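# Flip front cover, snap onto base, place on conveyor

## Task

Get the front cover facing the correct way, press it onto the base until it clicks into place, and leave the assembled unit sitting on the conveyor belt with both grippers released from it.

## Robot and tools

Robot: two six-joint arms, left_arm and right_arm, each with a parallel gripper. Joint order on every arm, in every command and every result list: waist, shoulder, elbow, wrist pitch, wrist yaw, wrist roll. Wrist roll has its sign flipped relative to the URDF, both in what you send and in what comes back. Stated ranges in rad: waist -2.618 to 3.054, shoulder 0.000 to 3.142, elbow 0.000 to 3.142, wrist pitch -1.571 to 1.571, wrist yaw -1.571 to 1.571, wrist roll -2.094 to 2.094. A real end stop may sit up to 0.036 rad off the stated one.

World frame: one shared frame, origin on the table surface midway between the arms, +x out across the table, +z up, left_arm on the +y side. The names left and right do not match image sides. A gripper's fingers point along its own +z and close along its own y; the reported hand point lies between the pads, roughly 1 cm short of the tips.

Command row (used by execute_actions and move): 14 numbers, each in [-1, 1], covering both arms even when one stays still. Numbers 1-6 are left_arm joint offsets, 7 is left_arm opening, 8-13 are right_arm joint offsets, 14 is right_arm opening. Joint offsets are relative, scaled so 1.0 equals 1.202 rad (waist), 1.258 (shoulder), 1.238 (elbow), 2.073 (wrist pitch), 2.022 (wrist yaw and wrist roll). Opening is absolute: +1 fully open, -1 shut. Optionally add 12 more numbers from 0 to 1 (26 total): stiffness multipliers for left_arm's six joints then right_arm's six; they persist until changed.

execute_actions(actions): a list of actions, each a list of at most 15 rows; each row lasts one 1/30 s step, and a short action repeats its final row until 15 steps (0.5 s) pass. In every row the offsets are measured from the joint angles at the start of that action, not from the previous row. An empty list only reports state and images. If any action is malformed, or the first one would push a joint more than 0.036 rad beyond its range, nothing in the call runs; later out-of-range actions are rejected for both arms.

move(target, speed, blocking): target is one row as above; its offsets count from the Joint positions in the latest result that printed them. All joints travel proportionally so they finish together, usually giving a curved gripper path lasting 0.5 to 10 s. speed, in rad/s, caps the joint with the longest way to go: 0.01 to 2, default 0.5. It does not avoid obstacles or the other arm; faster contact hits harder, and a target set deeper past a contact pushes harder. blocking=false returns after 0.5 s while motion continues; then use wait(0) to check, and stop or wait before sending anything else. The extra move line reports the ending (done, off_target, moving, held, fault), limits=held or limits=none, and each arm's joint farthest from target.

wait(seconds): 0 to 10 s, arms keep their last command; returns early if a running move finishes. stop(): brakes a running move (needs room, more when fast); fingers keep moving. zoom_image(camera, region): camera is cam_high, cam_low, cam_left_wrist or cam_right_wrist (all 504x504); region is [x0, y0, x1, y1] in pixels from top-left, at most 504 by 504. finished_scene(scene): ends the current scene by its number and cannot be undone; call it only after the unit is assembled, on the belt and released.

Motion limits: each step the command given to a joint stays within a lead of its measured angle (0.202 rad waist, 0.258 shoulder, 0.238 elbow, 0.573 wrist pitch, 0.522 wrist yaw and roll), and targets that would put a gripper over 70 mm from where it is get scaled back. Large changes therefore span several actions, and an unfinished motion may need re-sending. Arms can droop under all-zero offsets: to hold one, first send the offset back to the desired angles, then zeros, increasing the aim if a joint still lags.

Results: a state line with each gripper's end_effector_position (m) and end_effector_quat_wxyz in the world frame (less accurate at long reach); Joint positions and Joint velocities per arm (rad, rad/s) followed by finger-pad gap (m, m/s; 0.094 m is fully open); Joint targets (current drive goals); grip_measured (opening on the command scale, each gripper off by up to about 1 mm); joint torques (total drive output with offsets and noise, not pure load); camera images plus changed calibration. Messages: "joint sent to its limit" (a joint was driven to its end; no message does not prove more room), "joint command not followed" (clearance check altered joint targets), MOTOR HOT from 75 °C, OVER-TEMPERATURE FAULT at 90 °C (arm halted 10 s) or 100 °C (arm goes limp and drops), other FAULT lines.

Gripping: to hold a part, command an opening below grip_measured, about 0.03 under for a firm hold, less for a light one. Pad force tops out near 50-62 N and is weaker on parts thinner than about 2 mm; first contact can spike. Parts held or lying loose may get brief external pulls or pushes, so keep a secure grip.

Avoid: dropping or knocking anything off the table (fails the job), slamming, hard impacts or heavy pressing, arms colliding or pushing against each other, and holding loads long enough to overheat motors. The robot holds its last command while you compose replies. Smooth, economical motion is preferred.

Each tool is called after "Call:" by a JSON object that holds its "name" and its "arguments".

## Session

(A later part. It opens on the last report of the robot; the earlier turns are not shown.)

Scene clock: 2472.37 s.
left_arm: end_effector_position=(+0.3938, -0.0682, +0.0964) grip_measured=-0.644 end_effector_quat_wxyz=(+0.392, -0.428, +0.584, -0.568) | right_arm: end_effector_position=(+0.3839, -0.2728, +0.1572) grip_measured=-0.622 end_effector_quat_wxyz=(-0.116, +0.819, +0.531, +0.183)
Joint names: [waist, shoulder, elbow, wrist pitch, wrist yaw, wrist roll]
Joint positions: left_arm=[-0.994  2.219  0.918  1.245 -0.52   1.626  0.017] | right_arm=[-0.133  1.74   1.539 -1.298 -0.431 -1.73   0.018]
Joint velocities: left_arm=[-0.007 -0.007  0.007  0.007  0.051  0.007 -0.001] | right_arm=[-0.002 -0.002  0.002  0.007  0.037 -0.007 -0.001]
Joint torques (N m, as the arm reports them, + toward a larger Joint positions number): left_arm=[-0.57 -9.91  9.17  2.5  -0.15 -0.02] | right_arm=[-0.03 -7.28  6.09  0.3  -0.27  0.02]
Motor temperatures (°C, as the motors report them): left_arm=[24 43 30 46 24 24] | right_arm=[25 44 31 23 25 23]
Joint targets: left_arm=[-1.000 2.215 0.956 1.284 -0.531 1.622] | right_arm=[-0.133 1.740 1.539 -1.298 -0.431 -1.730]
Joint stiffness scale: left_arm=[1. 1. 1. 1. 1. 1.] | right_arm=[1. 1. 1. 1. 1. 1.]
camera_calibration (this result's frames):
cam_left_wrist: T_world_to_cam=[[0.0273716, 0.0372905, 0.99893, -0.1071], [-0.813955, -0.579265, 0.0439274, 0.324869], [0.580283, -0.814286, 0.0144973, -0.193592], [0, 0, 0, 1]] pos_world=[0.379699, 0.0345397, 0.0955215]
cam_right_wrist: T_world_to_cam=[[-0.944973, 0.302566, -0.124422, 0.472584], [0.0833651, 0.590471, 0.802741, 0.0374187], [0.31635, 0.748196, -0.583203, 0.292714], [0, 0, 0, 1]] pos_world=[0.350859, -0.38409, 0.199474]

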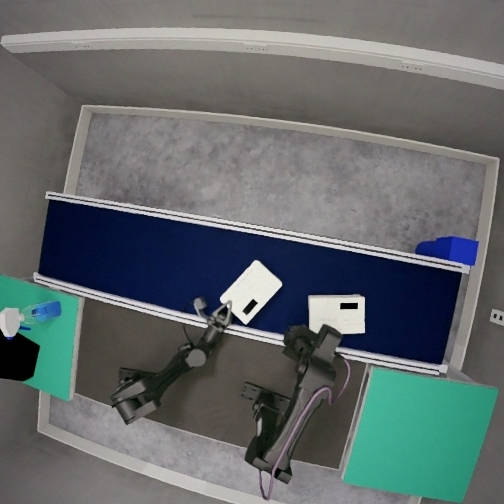

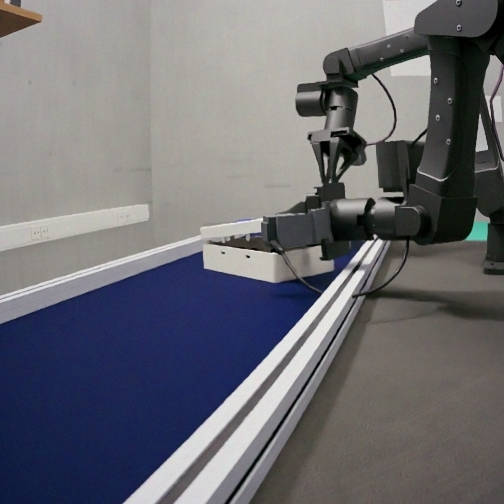

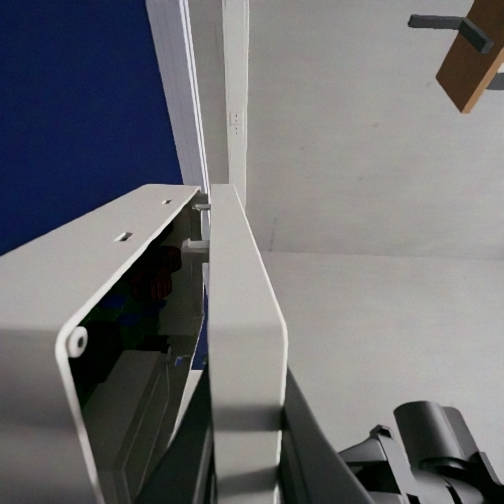

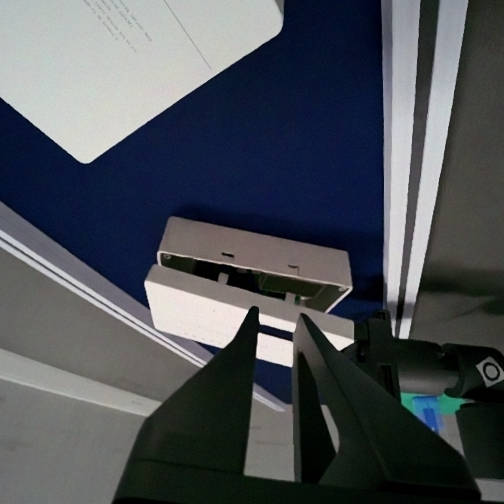

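Call:
{"name": "execute_actions", "arguments": {"actions": [[[-0.005,-0.003,0.0307,0.0188,-0.0054,-0.002,-0.635,0,0,0,0,0,0,-0.62],[-0.005,-0.003,0.0307,0.0188,-0.0054,-0.002,-0.62,0,0,0,0,0,0,-0.62],[-0.005,-0.003,0.0307,0.0188,-0.0054,-0.002,-0.605,0,0,0,0,0,0,-0.62],[-0.005,-0.003,0.0307,0.0188,-0.0054,-0.002,-0.59,0,0,0,0,0,0,-0.62],[-0.005,-0.003,0.0307,0.0188,-0.0054,-0.002,-0.575,0,0,0,0,0,0,-0.62],[-0.005,-0.003,0.0307,0.0188,-0.0054,-0.002,-0.56,0,0,0,0,0,0,-0.62],[-0.005,-0.003,0.0307,0.0188,-0.0054,-0.002,-0.545,0,0,0,0,0,0,-0.62],[-0.005,-0.003,0.0307,0.0188,-0.0054,-0.002,-0.53,0,0,0,0,0,0,-0.62],[-0.005,-0.003,0.0307,0.0188,-0.0054,-0.002,-0.515,0,0,0,0,0,0,-0.62],[-0.005,-0.003,0.0307,0.0188,-0.0054,-0.002,-0.50,0,0,0,0,0,0,-0.62],[-0.005,-0.003,0.0307,0.0188,-0.0054,-0.002,-0.485,0,0,0,0,0,0,-0.62],[-0.005,-0.003,0.0307,0.0188,-0.0054,-0.002,-0.47,0,0,0,0,0,0,-0.62],[-0.005,-0.003,0.0307,0.0188,-0.0054,-0.002,-0.46,0,0,0,0,0,0,-0.62],[-0.005,-0.003,0.0307,0.0188,-0.0054,-0.002,-0.45,0,0,0,0,0,0,-0.62]]]}}

Call:
{"name": "zoom_image", "arguments": {"camera": "cam_left_wrist", "region": [60, 160, 300, 420]}}

Call:
{"name": "zoom_image", "arguments": {"camera": "cam_right_wrist", "region": [130, 200, 380, 360]}}

Call:
{"name": "zoom_image", "arguments": {"camera": "cam_low", "region": [195, 210, 285, 280]}}

Scene clock: 2511.77 s.
left_arm: end_effector_position=(+0.3939, -0.0683, +0.1001) grip_measured=-0.453 end_effector_quat_wxyz=(+0.392, -0.427, +0.579, -0.574) | right_arm: end_effector_position=(+0.3839, -0.2728, +0.1572) grip_measured=-0.622 end_effector_quat_wxyz=(-0.116, +0.819, +0.531, +0.183)
Joint names: [waist, shoulder, elbow, wrist pitch, wrist yaw, wrist roll]
Joint positions: left_arm=[-0.994  2.219  0.918  1.261 -0.52   1.627  0.026] | right_arm=[-0.133  1.74   1.539 -1.298 -0.431 -1.73   0.018]
Joint velocities: left_arm=[ 0.002  0.002  0.012 -0.022 -0.022  0.037  0.002] | right_arm=[ 0.007 -0.012 -0.002 -0.022 -0.007  0.037 -0.001]
Joint torques (N m, as the arm reports them, + toward a larger Joint positions number): left_arm=[ -0.54 -10.13   9.13   2.34  -0.17  -0.02] | right_arm=[-0.03 -7.28  6.09  0.3  -0.27  0.02]
Motor temperatures (°C, as the motors report them): left_arm=[24 43 31 46 24 24] | right_arm=[25 44 31 23 25 23]
Joint targets: left_arm=[-1.000 2.215 0.956 1.284 -0.531 1.622] | right_arm=[-0.133 1.740 1.539 -1.298 -0.431 -1.730]
Joint stiffness scale: left_arm=[1. 1. 1. 1. 1. 1.] | right_arm=[1. 1. 1. 1. 1. 1.]
camera_calibration (this result's frames):
cam_left_wrist: T_world_to_cam=[[0.0167501, 0.0500176, 0.998608, -0.105696], [-0.814406, -0.578726, 0.0426472, 0.325067], [0.580053, -0.813987, 0.031041, -0.19537], [0, 0, 0, 1]] pos_world=[0.379833, 0.0343828, 0.0977498]
cam_right_wrist: T_world_to_cam=[[-0.944973, 0.302566, -0.124422, 0.472584], [0.0833651, 0.590471, 0.802741, 0.0374187], [0.31635, 0.748196, -0.583203, 0.292714], [0, 0, 0, 1]] pos_world=[0.350859, -0.38409, 0.199474]

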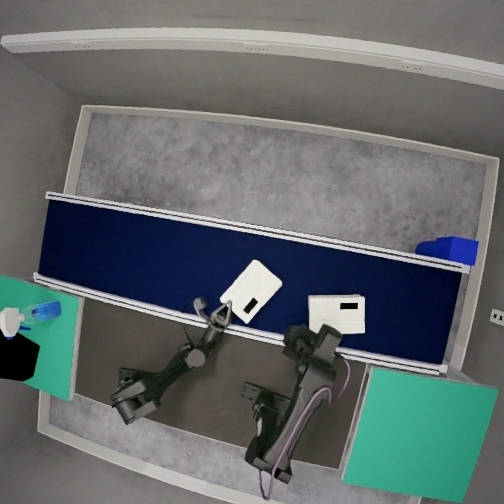

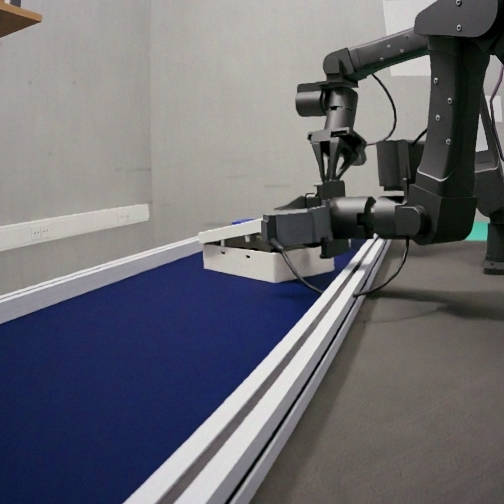

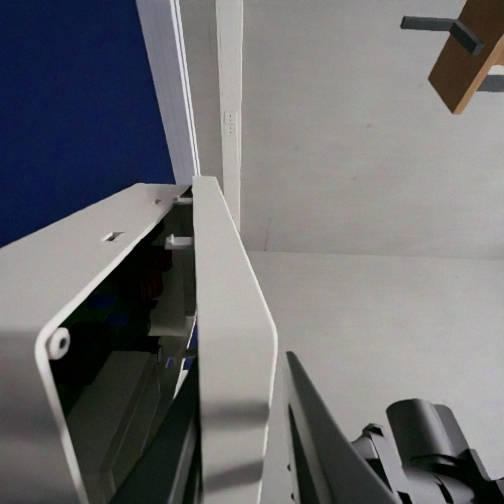

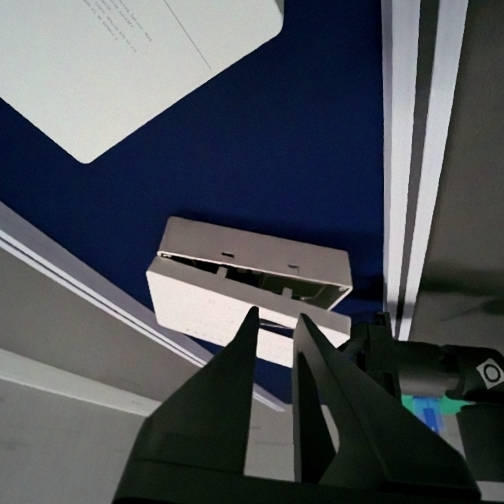

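Region (60, 160, 300, 420) of cam_left_wrist's 504x504 image, scaled by 1.938, with more detail than that image has; it fills the left 465 columns of this view, and the rest is white.

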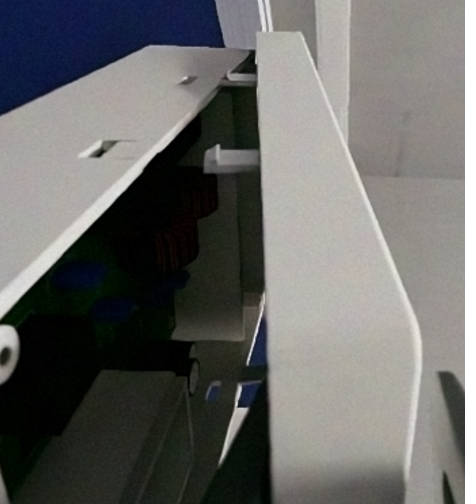

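Region (130, 200, 380, 360) of cam_right_wrist's 504x504 image, scaled by 2.016, with more detail than that image has; it fills the top 323 rows of this view, and the rest is white.

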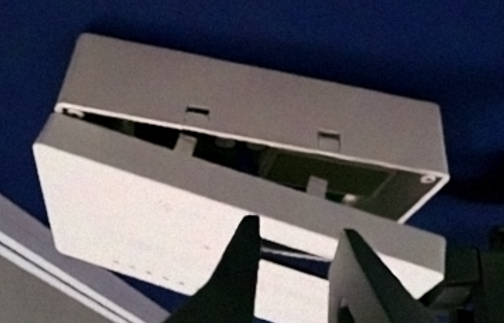

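Region (195, 210, 285, 280) of cam_low's 504x504 image, scaled by 5.600, with more detail than that image has.

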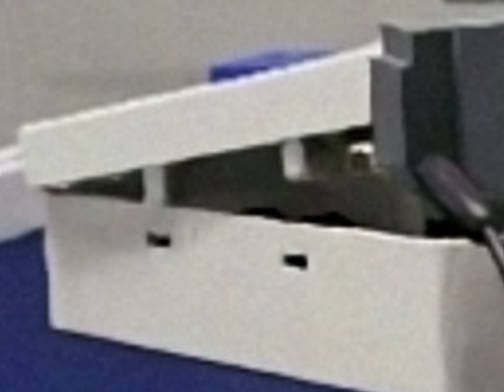

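Call:
{"name": "zoom_image", "arguments": {"camera": "cam_left_wrist", "region": [120, 165, 220, 275]}}

Call:
{"name": "zoom_image", "arguments": {"camera": "cam_high", "region": [200, 250, 300, 340]}}

Call:
{"name": "zoom_image", "arguments": {"camera": "cam_right_wrist", "region": [135, 225, 255, 310]}}

Region (120, 165, 220, 275) of cam_left_wrist's 504x504 image, scaled by 4.582, with more detail than that image has; it fills the left 458 columns of this view, and the rest is white.

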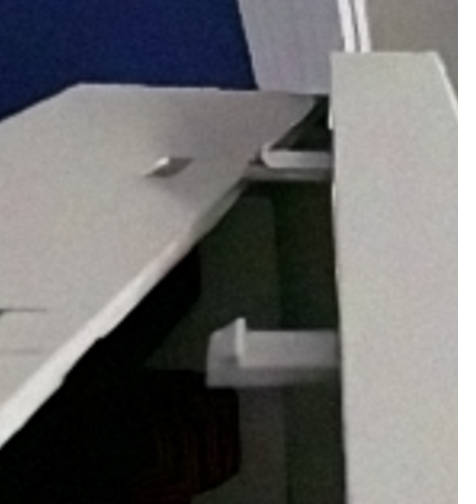

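Region (200, 250, 300, 340) of cam_high's 504x504 image, scaled by 5.040, with more detail than that image has; it fills the top 454 rows of this view, and the rest is white.

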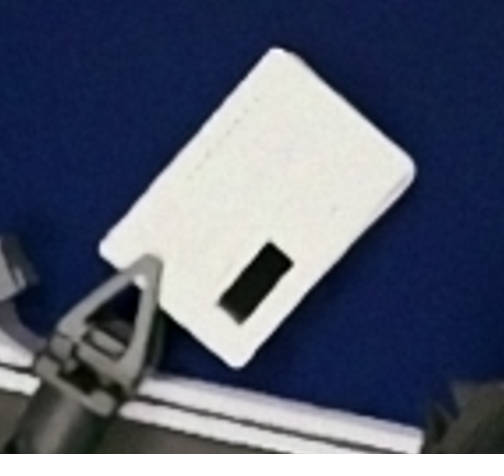

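Region (135, 225, 255, 310) of cam_right_wrist's 504x504 image, scaled by 4.200, with more detail than that image has; it fills the top 357 rows of this view, and the rest is white.

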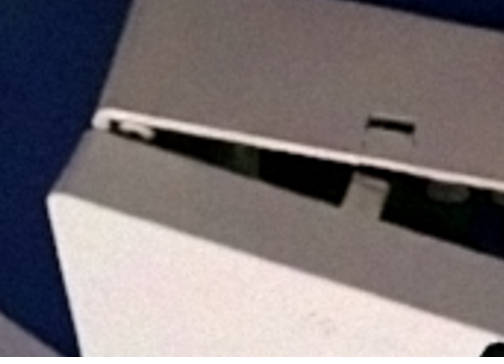

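Call:
{"name": "execute_actions", "arguments": {"actions": []}}

Scene clock: 2587.53 s.
left_arm: end_effector_position=(+0.3939, -0.0683, +0.1002) grip_measured=-0.452 end_effector_quat_wxyz=(+0.392, -0.427, +0.578, -0.574) | right_arm: end_effector_position=(+0.3839, -0.2728, +0.1572) grip_measured=-0.622 end_effector_quat_wxyz=(-0.116, +0.819, +0.531, +0.183)
Joint names: [waist, shoulder, elbow, wrist pitch, wrist yaw, wrist roll]
Joint positions: left_arm=[-0.994  2.219  0.918  1.261 -0.52   1.627  0.026] | right_arm=[-0.133  1.74   1.539 -1.298 -0.431 -1.73   0.018]
Joint velocities: left_arm=[-0.012 -0.007 -0.002 -0.007 -0.022 -0.022 -0.   ] | right_arm=[ 0.002  0.027  0.002  0.037  0.022 -0.007 -0.   ]
Joint torques (N m, as the arm reports them, + toward a larger Joint positions number): left_arm=[ -0.44 -10.12   9.23   2.35  -0.14  -0.03] | right_arm=[-0.03 -7.28  6.09  0.3  -0.27  0.02]
Motor temperatures (°C, as the motors report them): left_arm=[24 44 31 45 24 24] | right_arm=[25 43 31 23 25 23]
Joint targets: left_arm=[-1.000 2.215 0.956 1.284 -0.531 1.622] | right_arm=[-0.133 1.740 1.539 -1.298 -0.431 -1.730]
Joint stiffness scale: left_arm=[1. 1. 1. 1. 1. 1.] | right_arm=[1. 1. 1. 1. 1. 1.]
camera_calibration (this result's frames):
cam_left_wrist: T_world_to_cam=[[0.0165002, 0.0503052, 0.998598, -0.105662], [-0.814417, -0.578714, 0.0426101, 0.325073], [0.580046, -0.813978, 0.0314205, -0.195411], [0, 0, 0, 1]] pos_world=[0.379835, 0.0343795, 0.0978025]
cam_right_wrist: T_world_to_cam=[[-0.944973, 0.302566, -0.124422, 0.472584], [0.0833651, 0.590471, 0.802741, 0.0374187], [0.31635, 0.748196, -0.583203, 0.292714], [0, 0, 0, 1]] pos_world=[0.350859, -0.38409, 0.199474]

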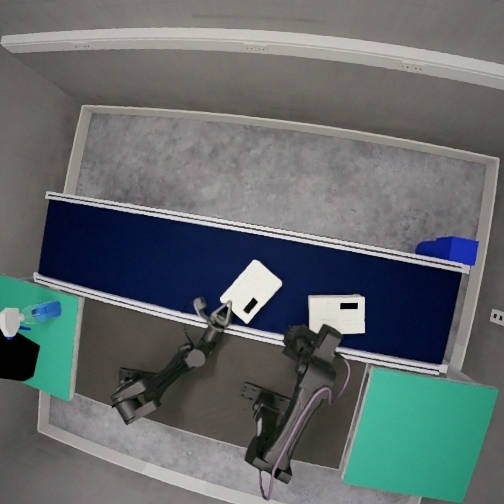

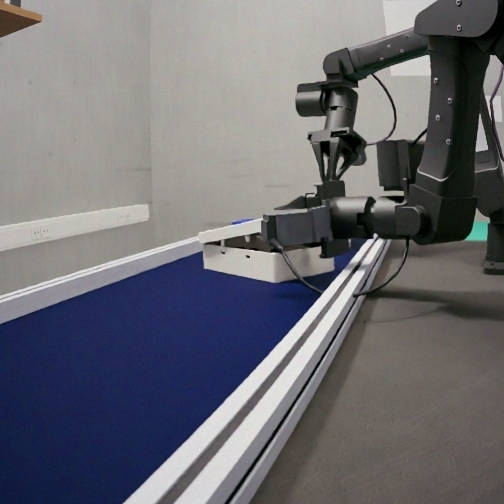

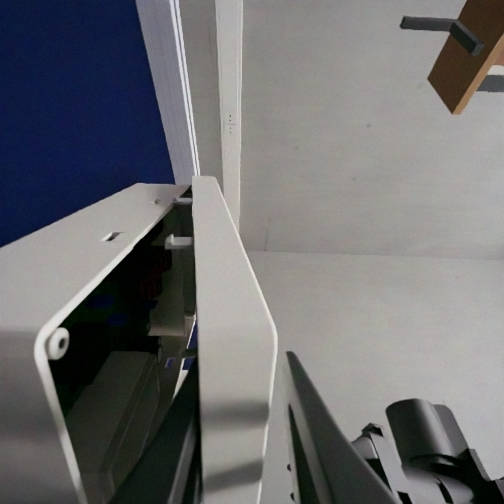

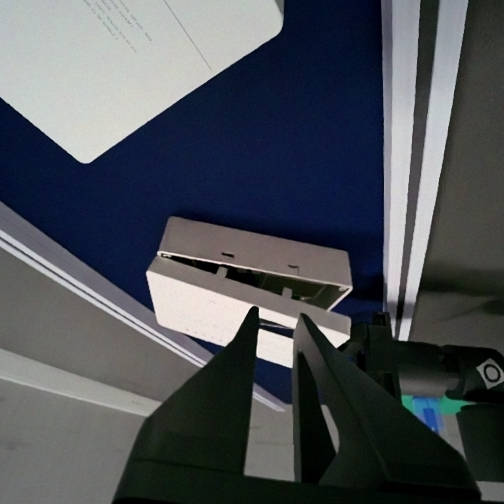

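Call:
{"name": "zoom_image", "arguments": {"camera": "cam_left_wrist", "region": [20, 160, 300, 420]}}

Call:
{"name": "zoom_image", "arguments": {"camera": "cam_right_wrist", "region": [130, 200, 380, 360]}}

Call:
{"name": "zoom_image", "arguments": {"camera": "cam_low", "region": [180, 190, 360, 300]}}

Region (20, 160, 300, 420) of cam_left_wrist's 504x504 image, scaled by 1.800, with more detail than that image has; it fills the top 468 rows of this view, and the rest is white.

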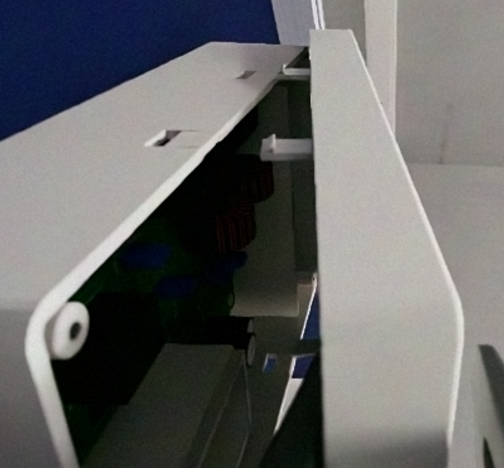

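Region (130, 200, 380, 360) of cam_right_wrist's 504x504 image, scaled by 2.016, with more detail than that image has; it fills the top 323 rows of this view, and the rest is white.

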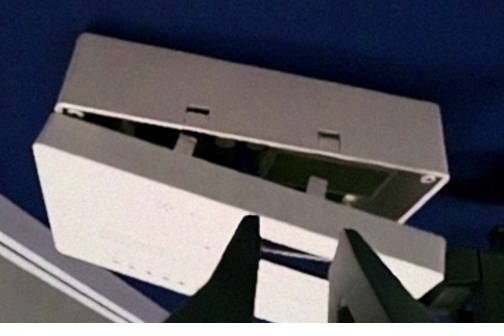

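Region (180, 190, 360, 300) of cam_low's 504x504 image, scaled by 2.800, with more detail than that image has.

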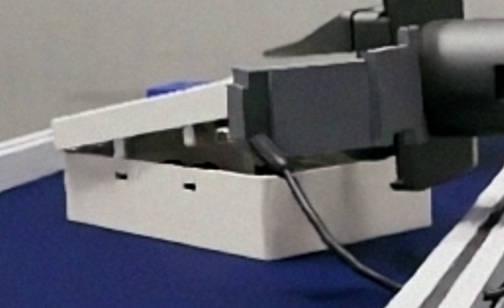

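Call:
{"name": "execute_actions", "arguments": {"actions": [[[-0.005,-0.0032,0.0307,0.0111,-0.0054,-0.0025,-0.47,0,0,0,0,0,0,-0.62],[-0.005,-0.0032,0.0307,0.0111,-0.0054,-0.0025,-0.49,0,0,0,0,0,0,-0.62],[-0.005,-0.0032,0.0307,0.0111,-0.0054,-0.0025,-0.51,0,0,0,0,0,0,-0.62],[-0.005,-0.0032,0.0307,0.0111,-0.0054,-0.0025,-0.53,0,0,0,0,0,0,-0.62],[-0.005,-0.0032,0.0307,0.0111,-0.0054,-0.0025,-0.55,0,0,0,0,0,0,-0.62],[-0.005,-0.0032,0.0307,0.0111,-0.0054,-0.0025,-0.57,0,0,0,0,0,0,-0.62],[-0.005,-0.0032,0.0307,0.0111,-0.0054,-0.0025,-0.59,0,0,0,0,0,0,-0.62],[-0.005,-0.0032,0.0307,0.0111,-0.0054,-0.0025,-0.605,0,0,0,0,0,0,-0.62],[-0.005,-0.0032,0.0307,0.0111,-0.0054,-0.0025,-0.62,0,0,0,0,0,0,-0.62],[-0.005,-0.0032,0.0307,0.0111,-0.0054,-0.0025,-0.635,0,0,0,0,0,0,-0.62],[-0.005,-0.0032,0.0307,0.0111,-0.0054,-0.0025,-0.65,0,0,0,0,0,0,-0.62],[-0.005,-0.0032,0.0307,0.0111,-0.0054,-0.0025,-0.66,0,0,0,0,0,0,-0.62],[-0.005,-0.0032,0.0307,0.0111,-0.0054,-0.0025,-0.67,0,0,0,0,0,0,-0.62],[-0.005,-0.0032,0.0307,0.0111,-0.0054,-0.0025,-0.68,0,0,0,0,0,0,-0.62],[-0.005,-0.0032,0.0307,0.0111,-0.0054,-0.0025,-0.69,0,0,0,0,0,0,-0.62]]]}}

Scene clock: 2708.03 s.
left_arm: end_effector_position=(+0.3940, -0.0682, +0.1012) grip_measured=-0.665 end_effector_quat_wxyz=(+0.393, -0.427, +0.577, -0.575) | right_arm: end_effector_position=(+0.3839, -0.2728, +0.1572) grip_measured=-0.622 end_effector_quat_wxyz=(-0.116, +0.819, +0.531, +0.183)
Joint names: [waist, shoulder, elbow, wrist pitch, wrist yaw, wrist roll]
Joint positions: left_arm=[-0.994  2.219  0.918  1.266 -0.521  1.627  0.016] | right_arm=[-0.133  1.74   1.539 -1.298 -0.431 -1.73   0.018]
Joint velocities: left_arm=[-0.007 -0.022  0.027  0.051  0.081 -0.022  0.   ] | right_arm=[-0.012 -0.002  0.012 -0.022 -0.022 -0.051 -0.   ]
Joint torques (N m, as the arm reports them, + toward a larger Joint positions number): left_arm=[ -0.46 -10.14   9.22   2.27  -0.14  -0.04] | right_arm=[-0.03 -7.27  6.09  0.3  -0.27  0.02]
Motor temperatures (°C, as the motors report them): left_arm=[24 44 31 44 24 24] | right_arm=[25 42 31 23 25 23]
Joint targets: left_arm=[-1.000 2.214 0.956 1.285 -0.531 1.621] | right_arm=[-0.133 1.740 1.539 -1.298 -0.431 -1.730]
Joint stiffness scale: left_arm=[1. 1. 1. 1. 1. 1.] | right_arm=[1. 1. 1. 1. 1. 1.]
camera_calibration (this result's frames):
cam_left_wrist: T_world_to_cam=[[0.013691, 0.053461, 0.998476, -0.105279], [-0.814093, -0.579201, 0.0421747, 0.32503], [0.580573, -0.81343, 0.0355924, -0.19599], [0, 0, 0, 1]] pos_world=[0.379833, 0.0344619, 0.0983859]
cam_right_wrist: T_world_to_cam=[[-0.944973, 0.302566, -0.124422, 0.472584], [0.0833651, 0.590471, 0.802741, 0.0374187], [0.31635, 0.748196, -0.583203, 0.292714], [0, 0, 0, 1]] pos_world=[0.350859, -0.38409, 0.199474]

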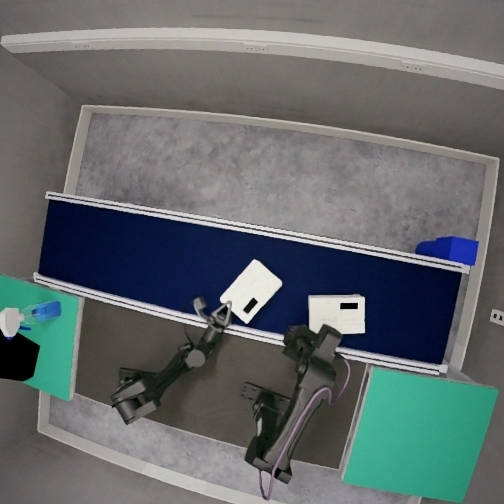

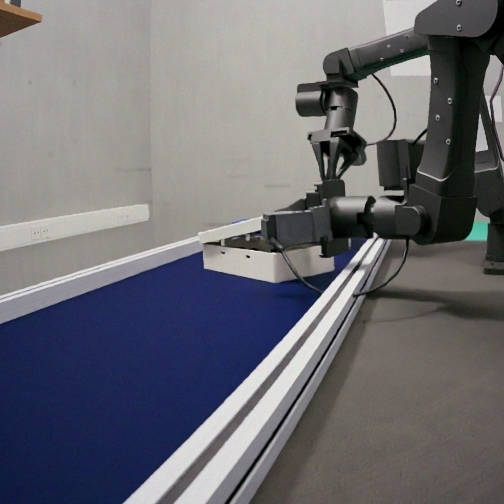

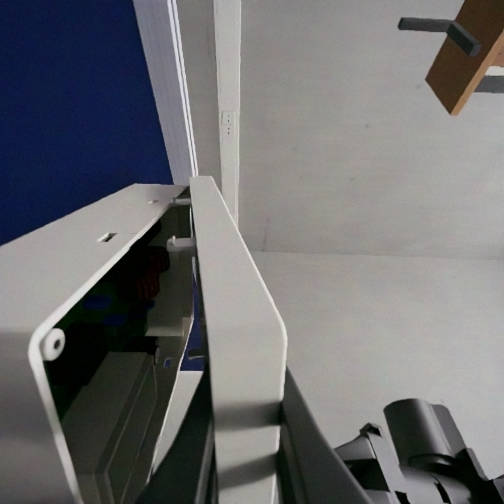

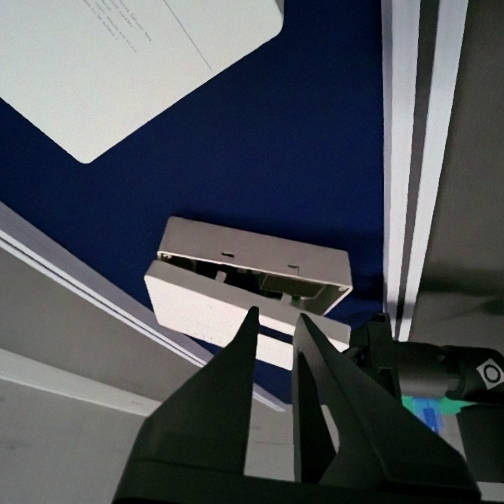

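Call:
{"name": "zoom_image", "arguments": {"camera": "cam_left_wrist", "region": [20, 160, 300, 420]}}

Call:
{"name": "zoom_image", "arguments": {"camera": "cam_right_wrist", "region": [130, 200, 380, 360]}}

Call:
{"name": "zoom_image", "arguments": {"camera": "cam_low", "region": [190, 200, 290, 290]}}

Region (20, 160, 300, 420) of cam_left_wrist's 504x504 image, scaled by 1.800, with more detail than that image has; it fills the top 468 rows of this view, and the rest is white.

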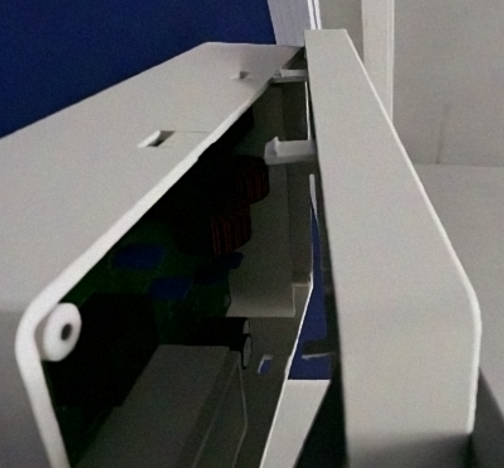

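Region (130, 200, 380, 360) of cam_right_wrist's 504x504 image, scaled by 2.016, with more detail than that image has; it fills the top 323 rows of this view, and the rest is white.

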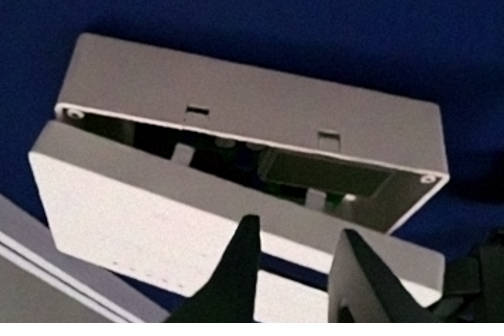

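Region (190, 200, 290, 290) of cam_low's 504x504 image, scaled by 5.040, with more detail than that image has; it fills the top 454 rows of this view, and the rest is white.

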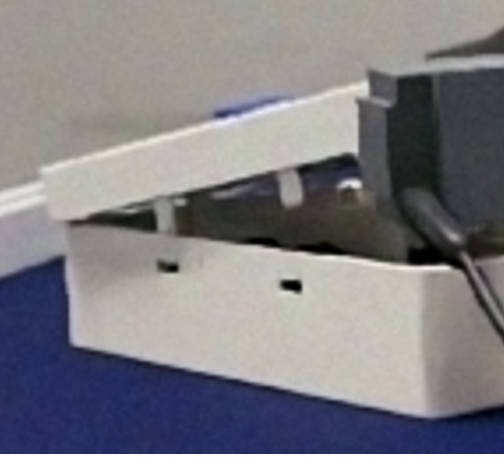

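Call:
{"name": "execute_actions", "arguments": {"actions": [[[-0.005,-0.006,0.0307,0.0092,-0.005,-0.0025,-0.69,0,0,0,0,0,0,-0.62],[-0.005,-0.009,0.0307,0.0092,-0.005,-0.0025,-0.69,0,0,0,0,0,0,-0.62],[-0.005,-0.012,0.0307,0.0092,-0.005,-0.0025,-0.69,0,0,0,0,0,0,-0.62],[-0.005,-0.015,0.0307,0.0092,-0.005,-0.0025,-0.69,0,0,0,0,0,0,-0.62],[-0.005,-0.017,0.0307,0.0092,-0.005,-0.0025,-0.69,0,0,0,0,0,0,-0.62],[-0.005,-0.019,0.0307,0.0092,-0.005,-0.0025,-0.69,0,0,0,0,0,0,-0.62],[-0.005,-0.021,0.0307,0.0092,-0.005,-0.0025,-0.69,0,0,0,0,0,0,-0.62],[-0.005,-0.023,0.0307,0.0092,-0.005,-0.0025,-0.69,0,0,0,0,0,0,-0.62],[-0.005,-0.025,0.0307,0.0092,-0.005,-0.0025,-0.69,0,0,0,0,0,0,-0.62],[-0.005,-0.026,0.0307,0.0092,-0.005,-0.0025,-0.69,0,0,0,0,0,0,-0.62],[-0.005,-0.027,0.0307,0.0092,-0.005,-0.0025,-0.69,0,0,0,0,0,0,-0.62],[-0.005,-0.028,0.0307,0.0092,-0.005,-0.0025,-0.69,0,0,0,0,0,0,-0.62],[-0.005,-0.029,0.0307,0.0092,-0.005,-0.0025,-0.69,0,0,0,0,0,0,-0.62],[-0.005,-0.029,0.0307,0.0092,-0.005,-0.0025,-0.69,0,0,0,0,0,0,-0.62],[-0.005,-0.029,0.0307,0.0092,-0.005,-0.0025,-0.69,0,0,0,0,0,0,-0.62]]]}}

Scene clock: 2790.50 s.
left_arm: end_effector_position=(+0.3940, -0.0683, +0.1030) grip_measured=-0.665 end_effector_quat_wxyz=(+0.393, -0.427, +0.575, -0.576) | right_arm: end_effector_position=(+0.3839, -0.2728, +0.1572) grip_measured=-0.622 end_effector_quat_wxyz=(-0.116, +0.819, +0.531, +0.183)
Joint names: [waist, shoulder, elbow, wrist pitch, wrist yaw, wrist roll]
Joint positions: left_arm=[-0.994  2.215  0.918  1.267 -0.521  1.627  0.016] | right_arm=[-0.133  1.74   1.539 -1.298 -0.431 -1.73   0.018]
Joint velocities: left_arm=[-0.002 -0.061  0.007 -0.081 -0.11  -0.066 -0.   ] | right_arm=[-0.002 -0.012 -0.012  0.037  0.051 -0.007  0.   ]
Joint torques (N m, as the arm reports them, + toward a larger Joint positions number): left_arm=[ -0.28 -11.79   9.27   2.33  -0.13  -0.05] | right_arm=[-0.03 -7.28  6.09  0.3  -0.27  0.02]
Motor temperatures (°C, as the motors report them): left_arm=[24 44 31 43 24 24] | right_arm=[25 41 31 23 25 23]
Joint targets: left_arm=[-1.000 2.182 0.956 1.285 -0.531 1.622] | right_arm=[-0.133 1.740 1.539 -1.298 -0.431 -1.730]
Joint stiffness scale: left_arm=[1. 1. 1. 1. 1. 1.] | right_arm=[1. 1. 1. 1. 1. 1.]
camera_calibration (this result's frames):
cam_left_wrist: T_world_to_cam=[[0.0109431, 0.0566235, 0.998336, -0.105767], [-0.814209, -0.579068, 0.0417684, 0.325056], [0.580469, -0.81331, 0.0397665, -0.196495], [0, 0, 0, 1]] pos_world=[0.37988, 0.0344074, 0.0998275]
cam_right_wrist: T_world_to_cam=[[-0.944973, 0.302566, -0.124422, 0.472584], [0.0833651, 0.590471, 0.802741, 0.0374187], [0.31635, 0.748196, -0.583203, 0.292714], [0, 0, 0, 1]] pos_world=[0.350859, -0.38409, 0.199474]

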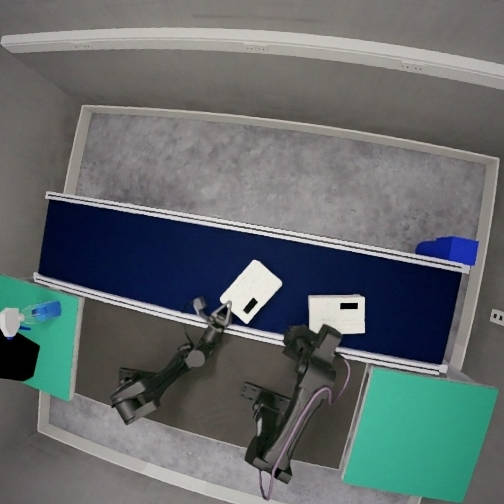

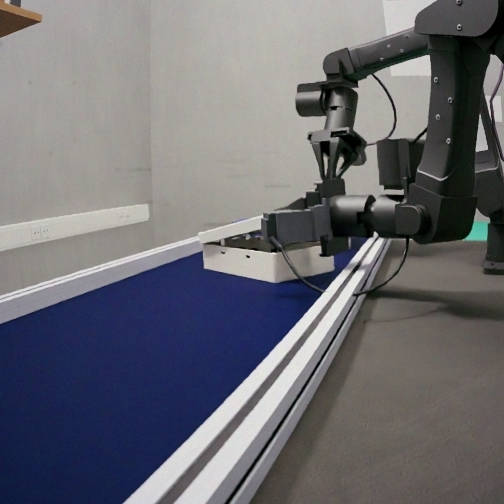

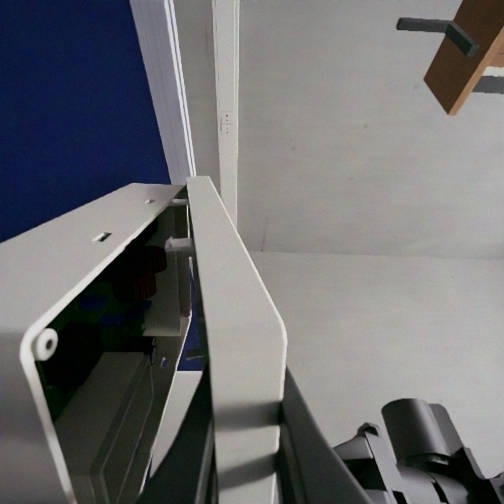

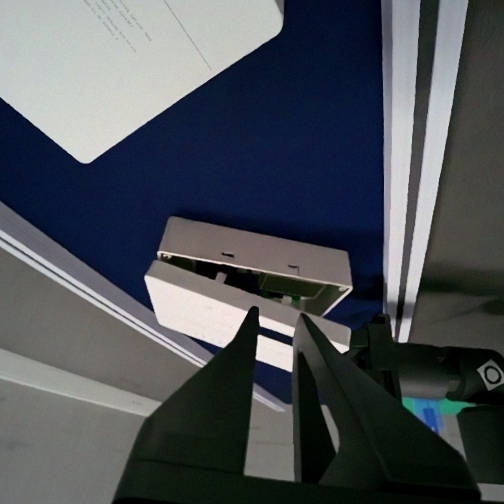

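Call:
{"name": "zoom_image", "arguments": {"camera": "cam_low", "region": [190, 200, 290, 290]}}

Call:
{"name": "zoom_image", "arguments": {"camera": "cam_left_wrist", "region": [100, 170, 240, 300]}}

Region (190, 200, 290, 290) of cam_low's 504x504 image, scaled by 5.040, with more detail than that image has; it fills the top 454 rows of this view, and the rest is white.

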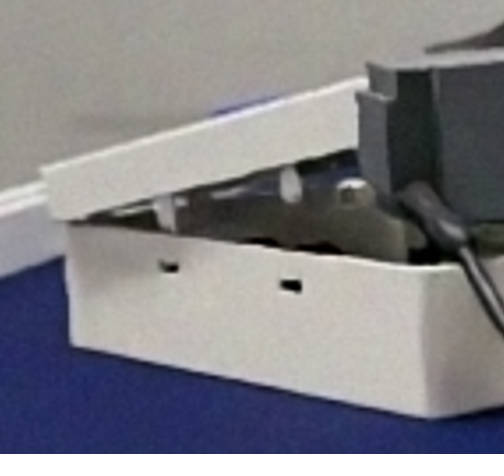

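Region (100, 170, 240, 300) of cam_left_wrist's 504x504 image, scaled by 3.600, with more detail than that image has; it fills the top 468 rows of this view, and the rest is white.

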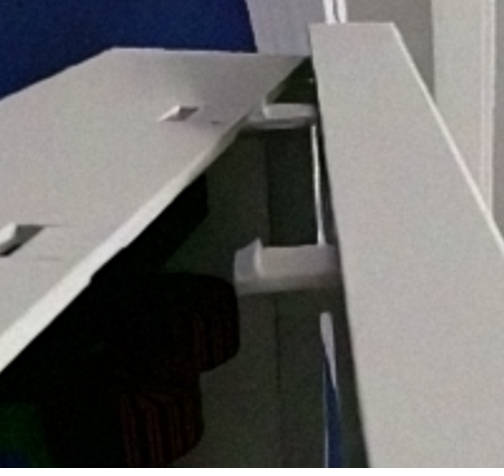

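Call:
{"name": "execute_actions", "arguments": {"actions": [[[-0.005,-0.024,0.0307,0.0087,-0.003,-0.0025,-0.69,0,0,0,0,0,0,-0.62],[-0.005,-0.021,0.0307,0.0087,0.000,-0.0025,-0.69,0,0,0,0,0,0,-0.62],[-0.005,-0.018,0.0307,0.0087,0.003,-0.0025,-0.69,0,0,0,0,0,0,-0.62],[-0.005,-0.015,0.0307,0.0087,0.005,-0.0025,-0.69,0,0,0,0,0,0,-0.62],[-0.005,-0.012,0.0307,0.0087,0.007,-0.0025,-0.69,0,0,0,0,0,0,-0.62],[-0.005,-0.010,0.0307,0.0087,0.009,-0.0025,-0.69,0,0,0,0,0,0,-0.62],[-0.005,-0.008,0.0307,0.0087,0.010,-0.0025,-0.69,0,0,0,0,0,0,-0.62],[-0.005,-0.006,0.0307,0.0087,0.011,-0.0025,-0.69,0,0,0,0,0,0,-0.62],[-0.005,-0.005,0.0307,0.0087,0.012,-0.0025,-0.69,0,0,0,0,0,0,-0.62],[-0.005,-0.004,0.0307,0.0087,0.013,-0.0025,-0.69,0,0,0,0,0,0,-0.62],[-0.005,-0.003,0.0307,0.0087,0.014,-0.0025,-0.69,0,0,0,0,0,0,-0.62],[-0.005,-0.002,0.0307,0.0087,0.015,-0.0025,-0.69,0,0,0,0,0,0,-0.62],[-0.005,-0.001,0.0307,0.0087,0.016,-0.0025,-0.69,0,0,0,0,0,0,-0.62],[-0.005,-0.001,0.0307,0.0087,0.016,-0.0025,-0.69,0,0,0,0,0,0,-0.62],[-0.005,-0.001,0.0307,0.0087,0.016,-0.0025,-0.69,0,0,0,0,0,0,-0.62]]]}}

Scene clock: 2911.00 s.
left_arm: end_effector_position=(+0.3931, -0.0709, +0.1037) grip_measured=-0.665 end_effector_quat_wxyz=(+0.388, -0.423, +0.578, -0.580) | right_arm: end_effector_position=(+0.3839, -0.2728, +0.1572) grip_measured=-0.622 end_effector_quat_wxyz=(-0.116, +0.819, +0.531, +0.183)
Joint names: [waist, shoulder, elbow, wrist pitch, wrist yaw, wrist roll]
Joint positions: left_arm=[-0.994  2.213  0.918  1.265 -0.505  1.627  0.016] | right_arm=[-0.133  1.74   1.539 -1.298 -0.431 -1.73   0.018]
Joint velocities: left_arm=[-0.012 -0.012  0.002 -0.022  0.051  0.051  0.001] | right_arm=[ 0.012 -0.002  0.007 -0.066  0.007 -0.051 -0.001]
Joint torques (N m, as the arm reports them, + toward a larger Joint positions number): left_arm=[-0.47 -9.81  9.23  2.31  0.06 -0.05] | right_arm=[-0.03 -7.27  6.09  0.3  -0.27  0.02]
Motor temperatures (°C, as the motors report them): left_arm=[24 49 31 43 24 24] | right_arm=[25 41 31 23 25 23]
Joint targets: left_arm=[-1.000 2.214 0.956 1.285 -0.489 1.622] | right_arm=[-0.133 1.740 1.539 -1.298 -0.431 -1.730]
Joint stiffness scale: left_arm=[1. 1. 1. 1. 1. 1.] | right_arm=[1. 1. 1. 1. 1. 1.]
camera_calibration (this result's frames):
cam_left_wrist: T_world_to_cam=[[0.0119429, 0.0570458, 0.9983, -0.106656], [-0.823156, -0.566244, 0.0422045, 0.327129], [0.567689, -0.822261, 0.040195, -0.193791], [0, 0, 0, 1]] pos_world=[0.380565, 0.0319717, 0.100458]
cam_right_wrist: T_world_to_cam=[[-0.944973, 0.302566, -0.124422, 0.472584], [0.0833651, 0.590471, 0.802741, 0.0374187], [0.31635, 0.748196, -0.583203, 0.292714], [0, 0, 0, 1]] pos_world=[0.350859, -0.38409, 0.199474]

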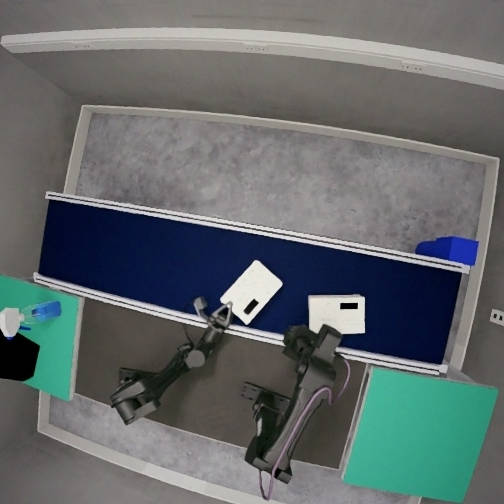

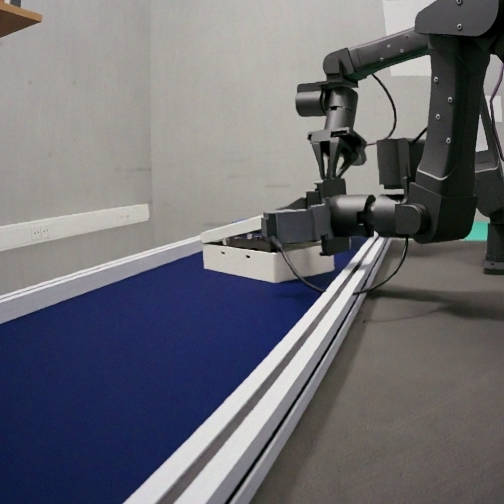

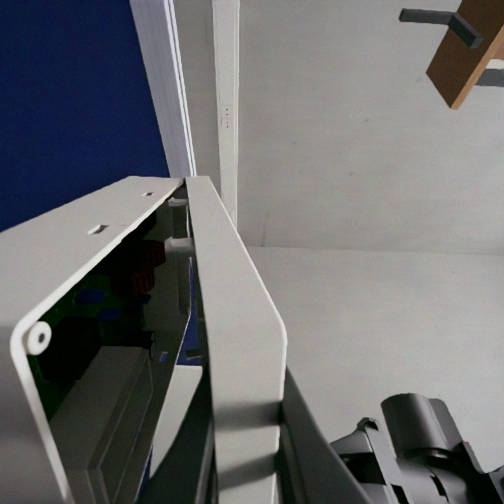

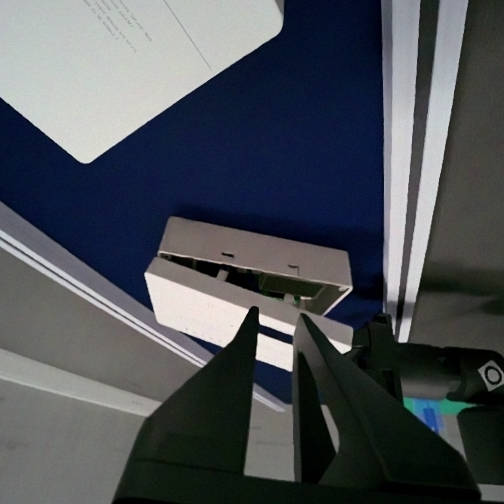

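Call:
{"name": "zoom_image", "arguments": {"camera": "cam_low", "region": [190, 200, 290, 290]}}

Call:
{"name": "zoom_image", "arguments": {"camera": "cam_left_wrist", "region": [100, 165, 240, 295]}}

Call:
{"name": "zoom_image", "arguments": {"camera": "cam_right_wrist", "region": [130, 200, 380, 360]}}

Region (190, 200, 290, 290) of cam_low's 504x504 image, scaled by 5.040, with more detail than that image has; it fills the top 454 rows of this view, and the rest is white.

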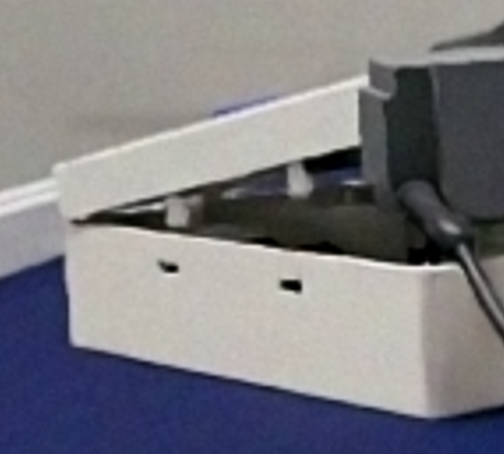

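Region (100, 165, 240, 295) of cam_left_wrist's 504x504 image, scaled by 3.600, with more detail than that image has; it fills the top 468 rows of this view, and the rest is white.

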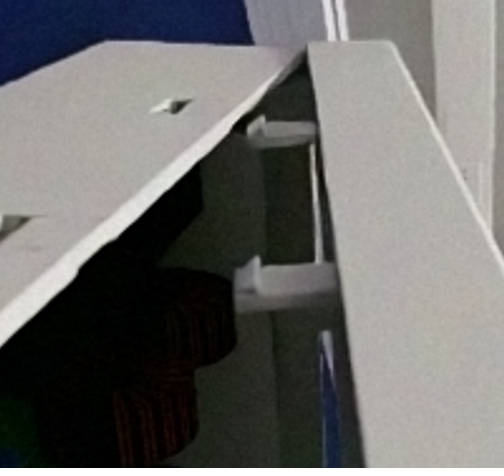

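Region (130, 200, 380, 360) of cam_right_wrist's 504x504 image, scaled by 2.016, with more detail than that image has; it fills the top 323 rows of this view, and the rest is white.

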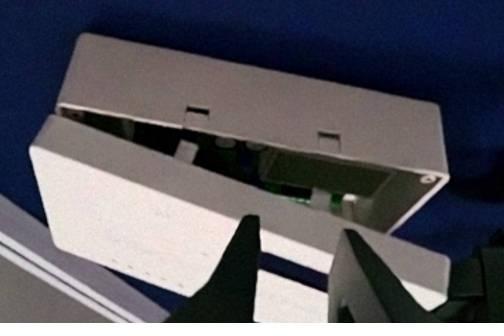

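Call:
{"name": "execute_actions", "arguments": {"actions": [[[-0.005,-0.008,0.0307,0.0096,0.008,-0.0025,-0.66,0,0,0,0,0,0,-0.62],[-0.005,-0.016,0.0307,0.0096,0.008,-0.0010,-0.64,0,0,0,0,0,0,-0.62],[-0.005,-0.0215,0.0307,0.0080,0.008,0.0010,-0.62,0,0,0,0,0,0,-0.62],[-0.005,-0.0241,0.0307,0.0020,0.008,0.0030,-0.62,0,0,0,0,0,0,-0.62],[-0.005,-0.0267,0.0307,-0.0040,0.008,0.0047,-0.62,0,0,0,0,0,0,-0.62],[-0.005,-0.0293,0.0307,-0.0095,0.0085,0.0064,-0.62,0,0,0,0,0,0,-0.62],[-0.005,-0.0320,0.0307,-0.0150,0.0085,0.0081,-0.62,0,0,0,0,0,0,-0.62],[-0.005,-0.0346,0.0307,-0.0200,0.009,0.0098,-0.62,0,0,0,0,0,0,-0.62],[-0.005,-0.0372,0.0307,-0.0250,0.009,0.0115,-0.62,0,0,0,0,0,0,-0.62],[-0.005,-0.0398,0.0307,-0.0300,0.0095,0.0132,-0.62,0,0,0,0,0,0,-0.62],[-0.005,-0.0424,0.0307,-0.0350,0.0095,0.0149,-0.62,0,0,0,0,0,0,-0.62],[-0.005,-0.0450,0.0307,-0.0400,0.010,0.0166,-0.62,0,0,0,0,0,0,-0.62],[-0.005,-0.0477,0.0307,-0.0449,0.010,0.0183,-0.62,0,0,0,0,0,0,-0.62],[-0.005,-0.0477,0.0307,-0.0449,0.010,0.0183,-0.62,0,0,0,0,0,0,-0.62],[-0.005,-0.0477,0.0307,-0.0449,0.010,0.0183,-0.62,0,0,0,0,0,0,-0.62]]]}}

Scene clock: 3031.50 s.
left_arm: end_effector_position=(+0.3925, -0.0718, +0.1048) grip_measured=-0.621 end_effector_quat_wxyz=(+0.377, -0.431, +0.586, -0.574) | right_arm: end_effector_position=(+0.3839, -0.2728, +0.1572) grip_measured=-0.622 end_effector_quat_wxyz=(-0.116, +0.819, +0.531, +0.183)
Joint names: [waist, shoulder, elbow, wrist pitch, wrist yaw, wrist roll]
Joint positions: left_arm=[-0.994  2.181  0.918  1.198 -0.499  1.656  0.018] | right_arm=[-0.133  1.74   1.539 -1.298 -0.431 -1.73   0.018]
Joint velocities: left_arm=[ 0.007 -0.066  0.002 -0.125 -0.066  0.081  0.   ] | right_arm=[-0.017 -0.002  0.002 -0.066 -0.051  0.037 -0.001]
Joint torques (N m, as the arm reports them, + toward a larger Joint positions number): left_arm=[ -0.42 -11.24   9.34   2.14   0.09   0.03] | right_arm=[-0.03 -7.27  6.1   0.3  -0.27  0.02]
Motor temperatures (°C, as the motors report them): left_arm=[24 45 31 43 24 24] | right_arm=[25 40 31 23 25 23]
Joint targets: left_arm=[-1.000 2.153 0.956 1.171 -0.485 1.664] | right_arm=[-0.133 1.740 1.539 -1.298 -0.431 -1.730]
Joint stiffness scale: left_arm=[1. 1. 1. 1. 1. 1.] | right_arm=[1. 1. 1. 1. 1. 1.]
camera_calibration (this result's frames):
cam_left_wrist: T_world_to_cam=[[0.0451863, 0.0580766, 0.997289, -0.120638], [-0.824272, -0.561842, 0.0700656, 0.323939], [0.564388, -0.825203, 0.0224833, -0.191293], [0, 0, 0, 1]] pos_world=[0.380428, 0.0311526, 0.101915]
cam_right_wrist: T_world_to_cam=[[-0.944973, 0.302566, -0.124422, 0.472584], [0.0833651, 0.590471, 0.802741, 0.0374187], [0.31635, 0.748196, -0.583203, 0.292714], [0, 0, 0, 1]] pos_world=[0.350859, -0.38409, 0.199474]

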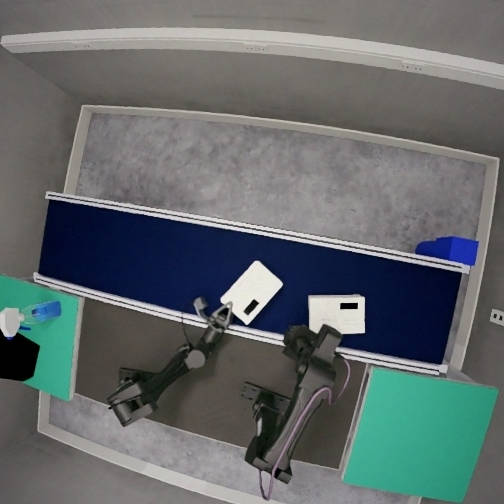

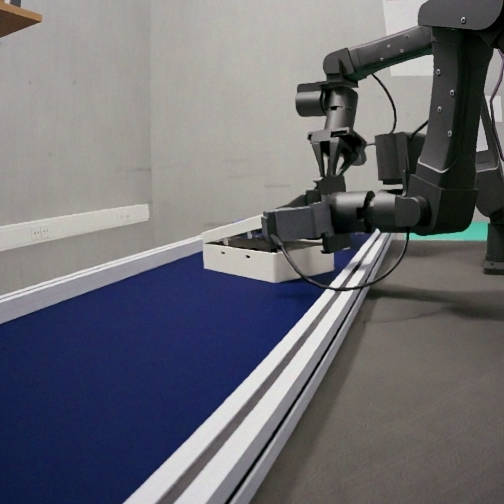

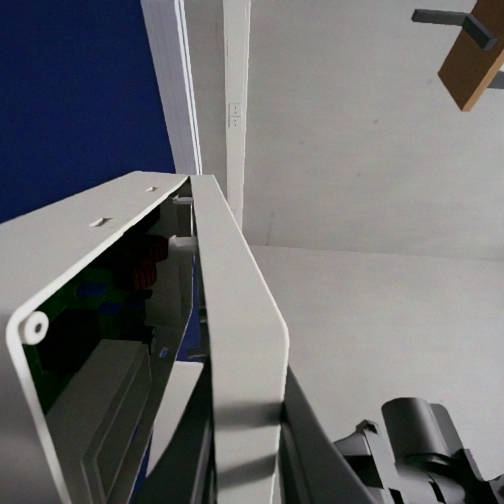

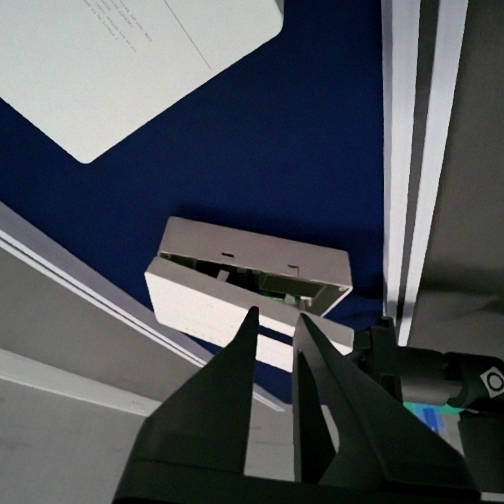

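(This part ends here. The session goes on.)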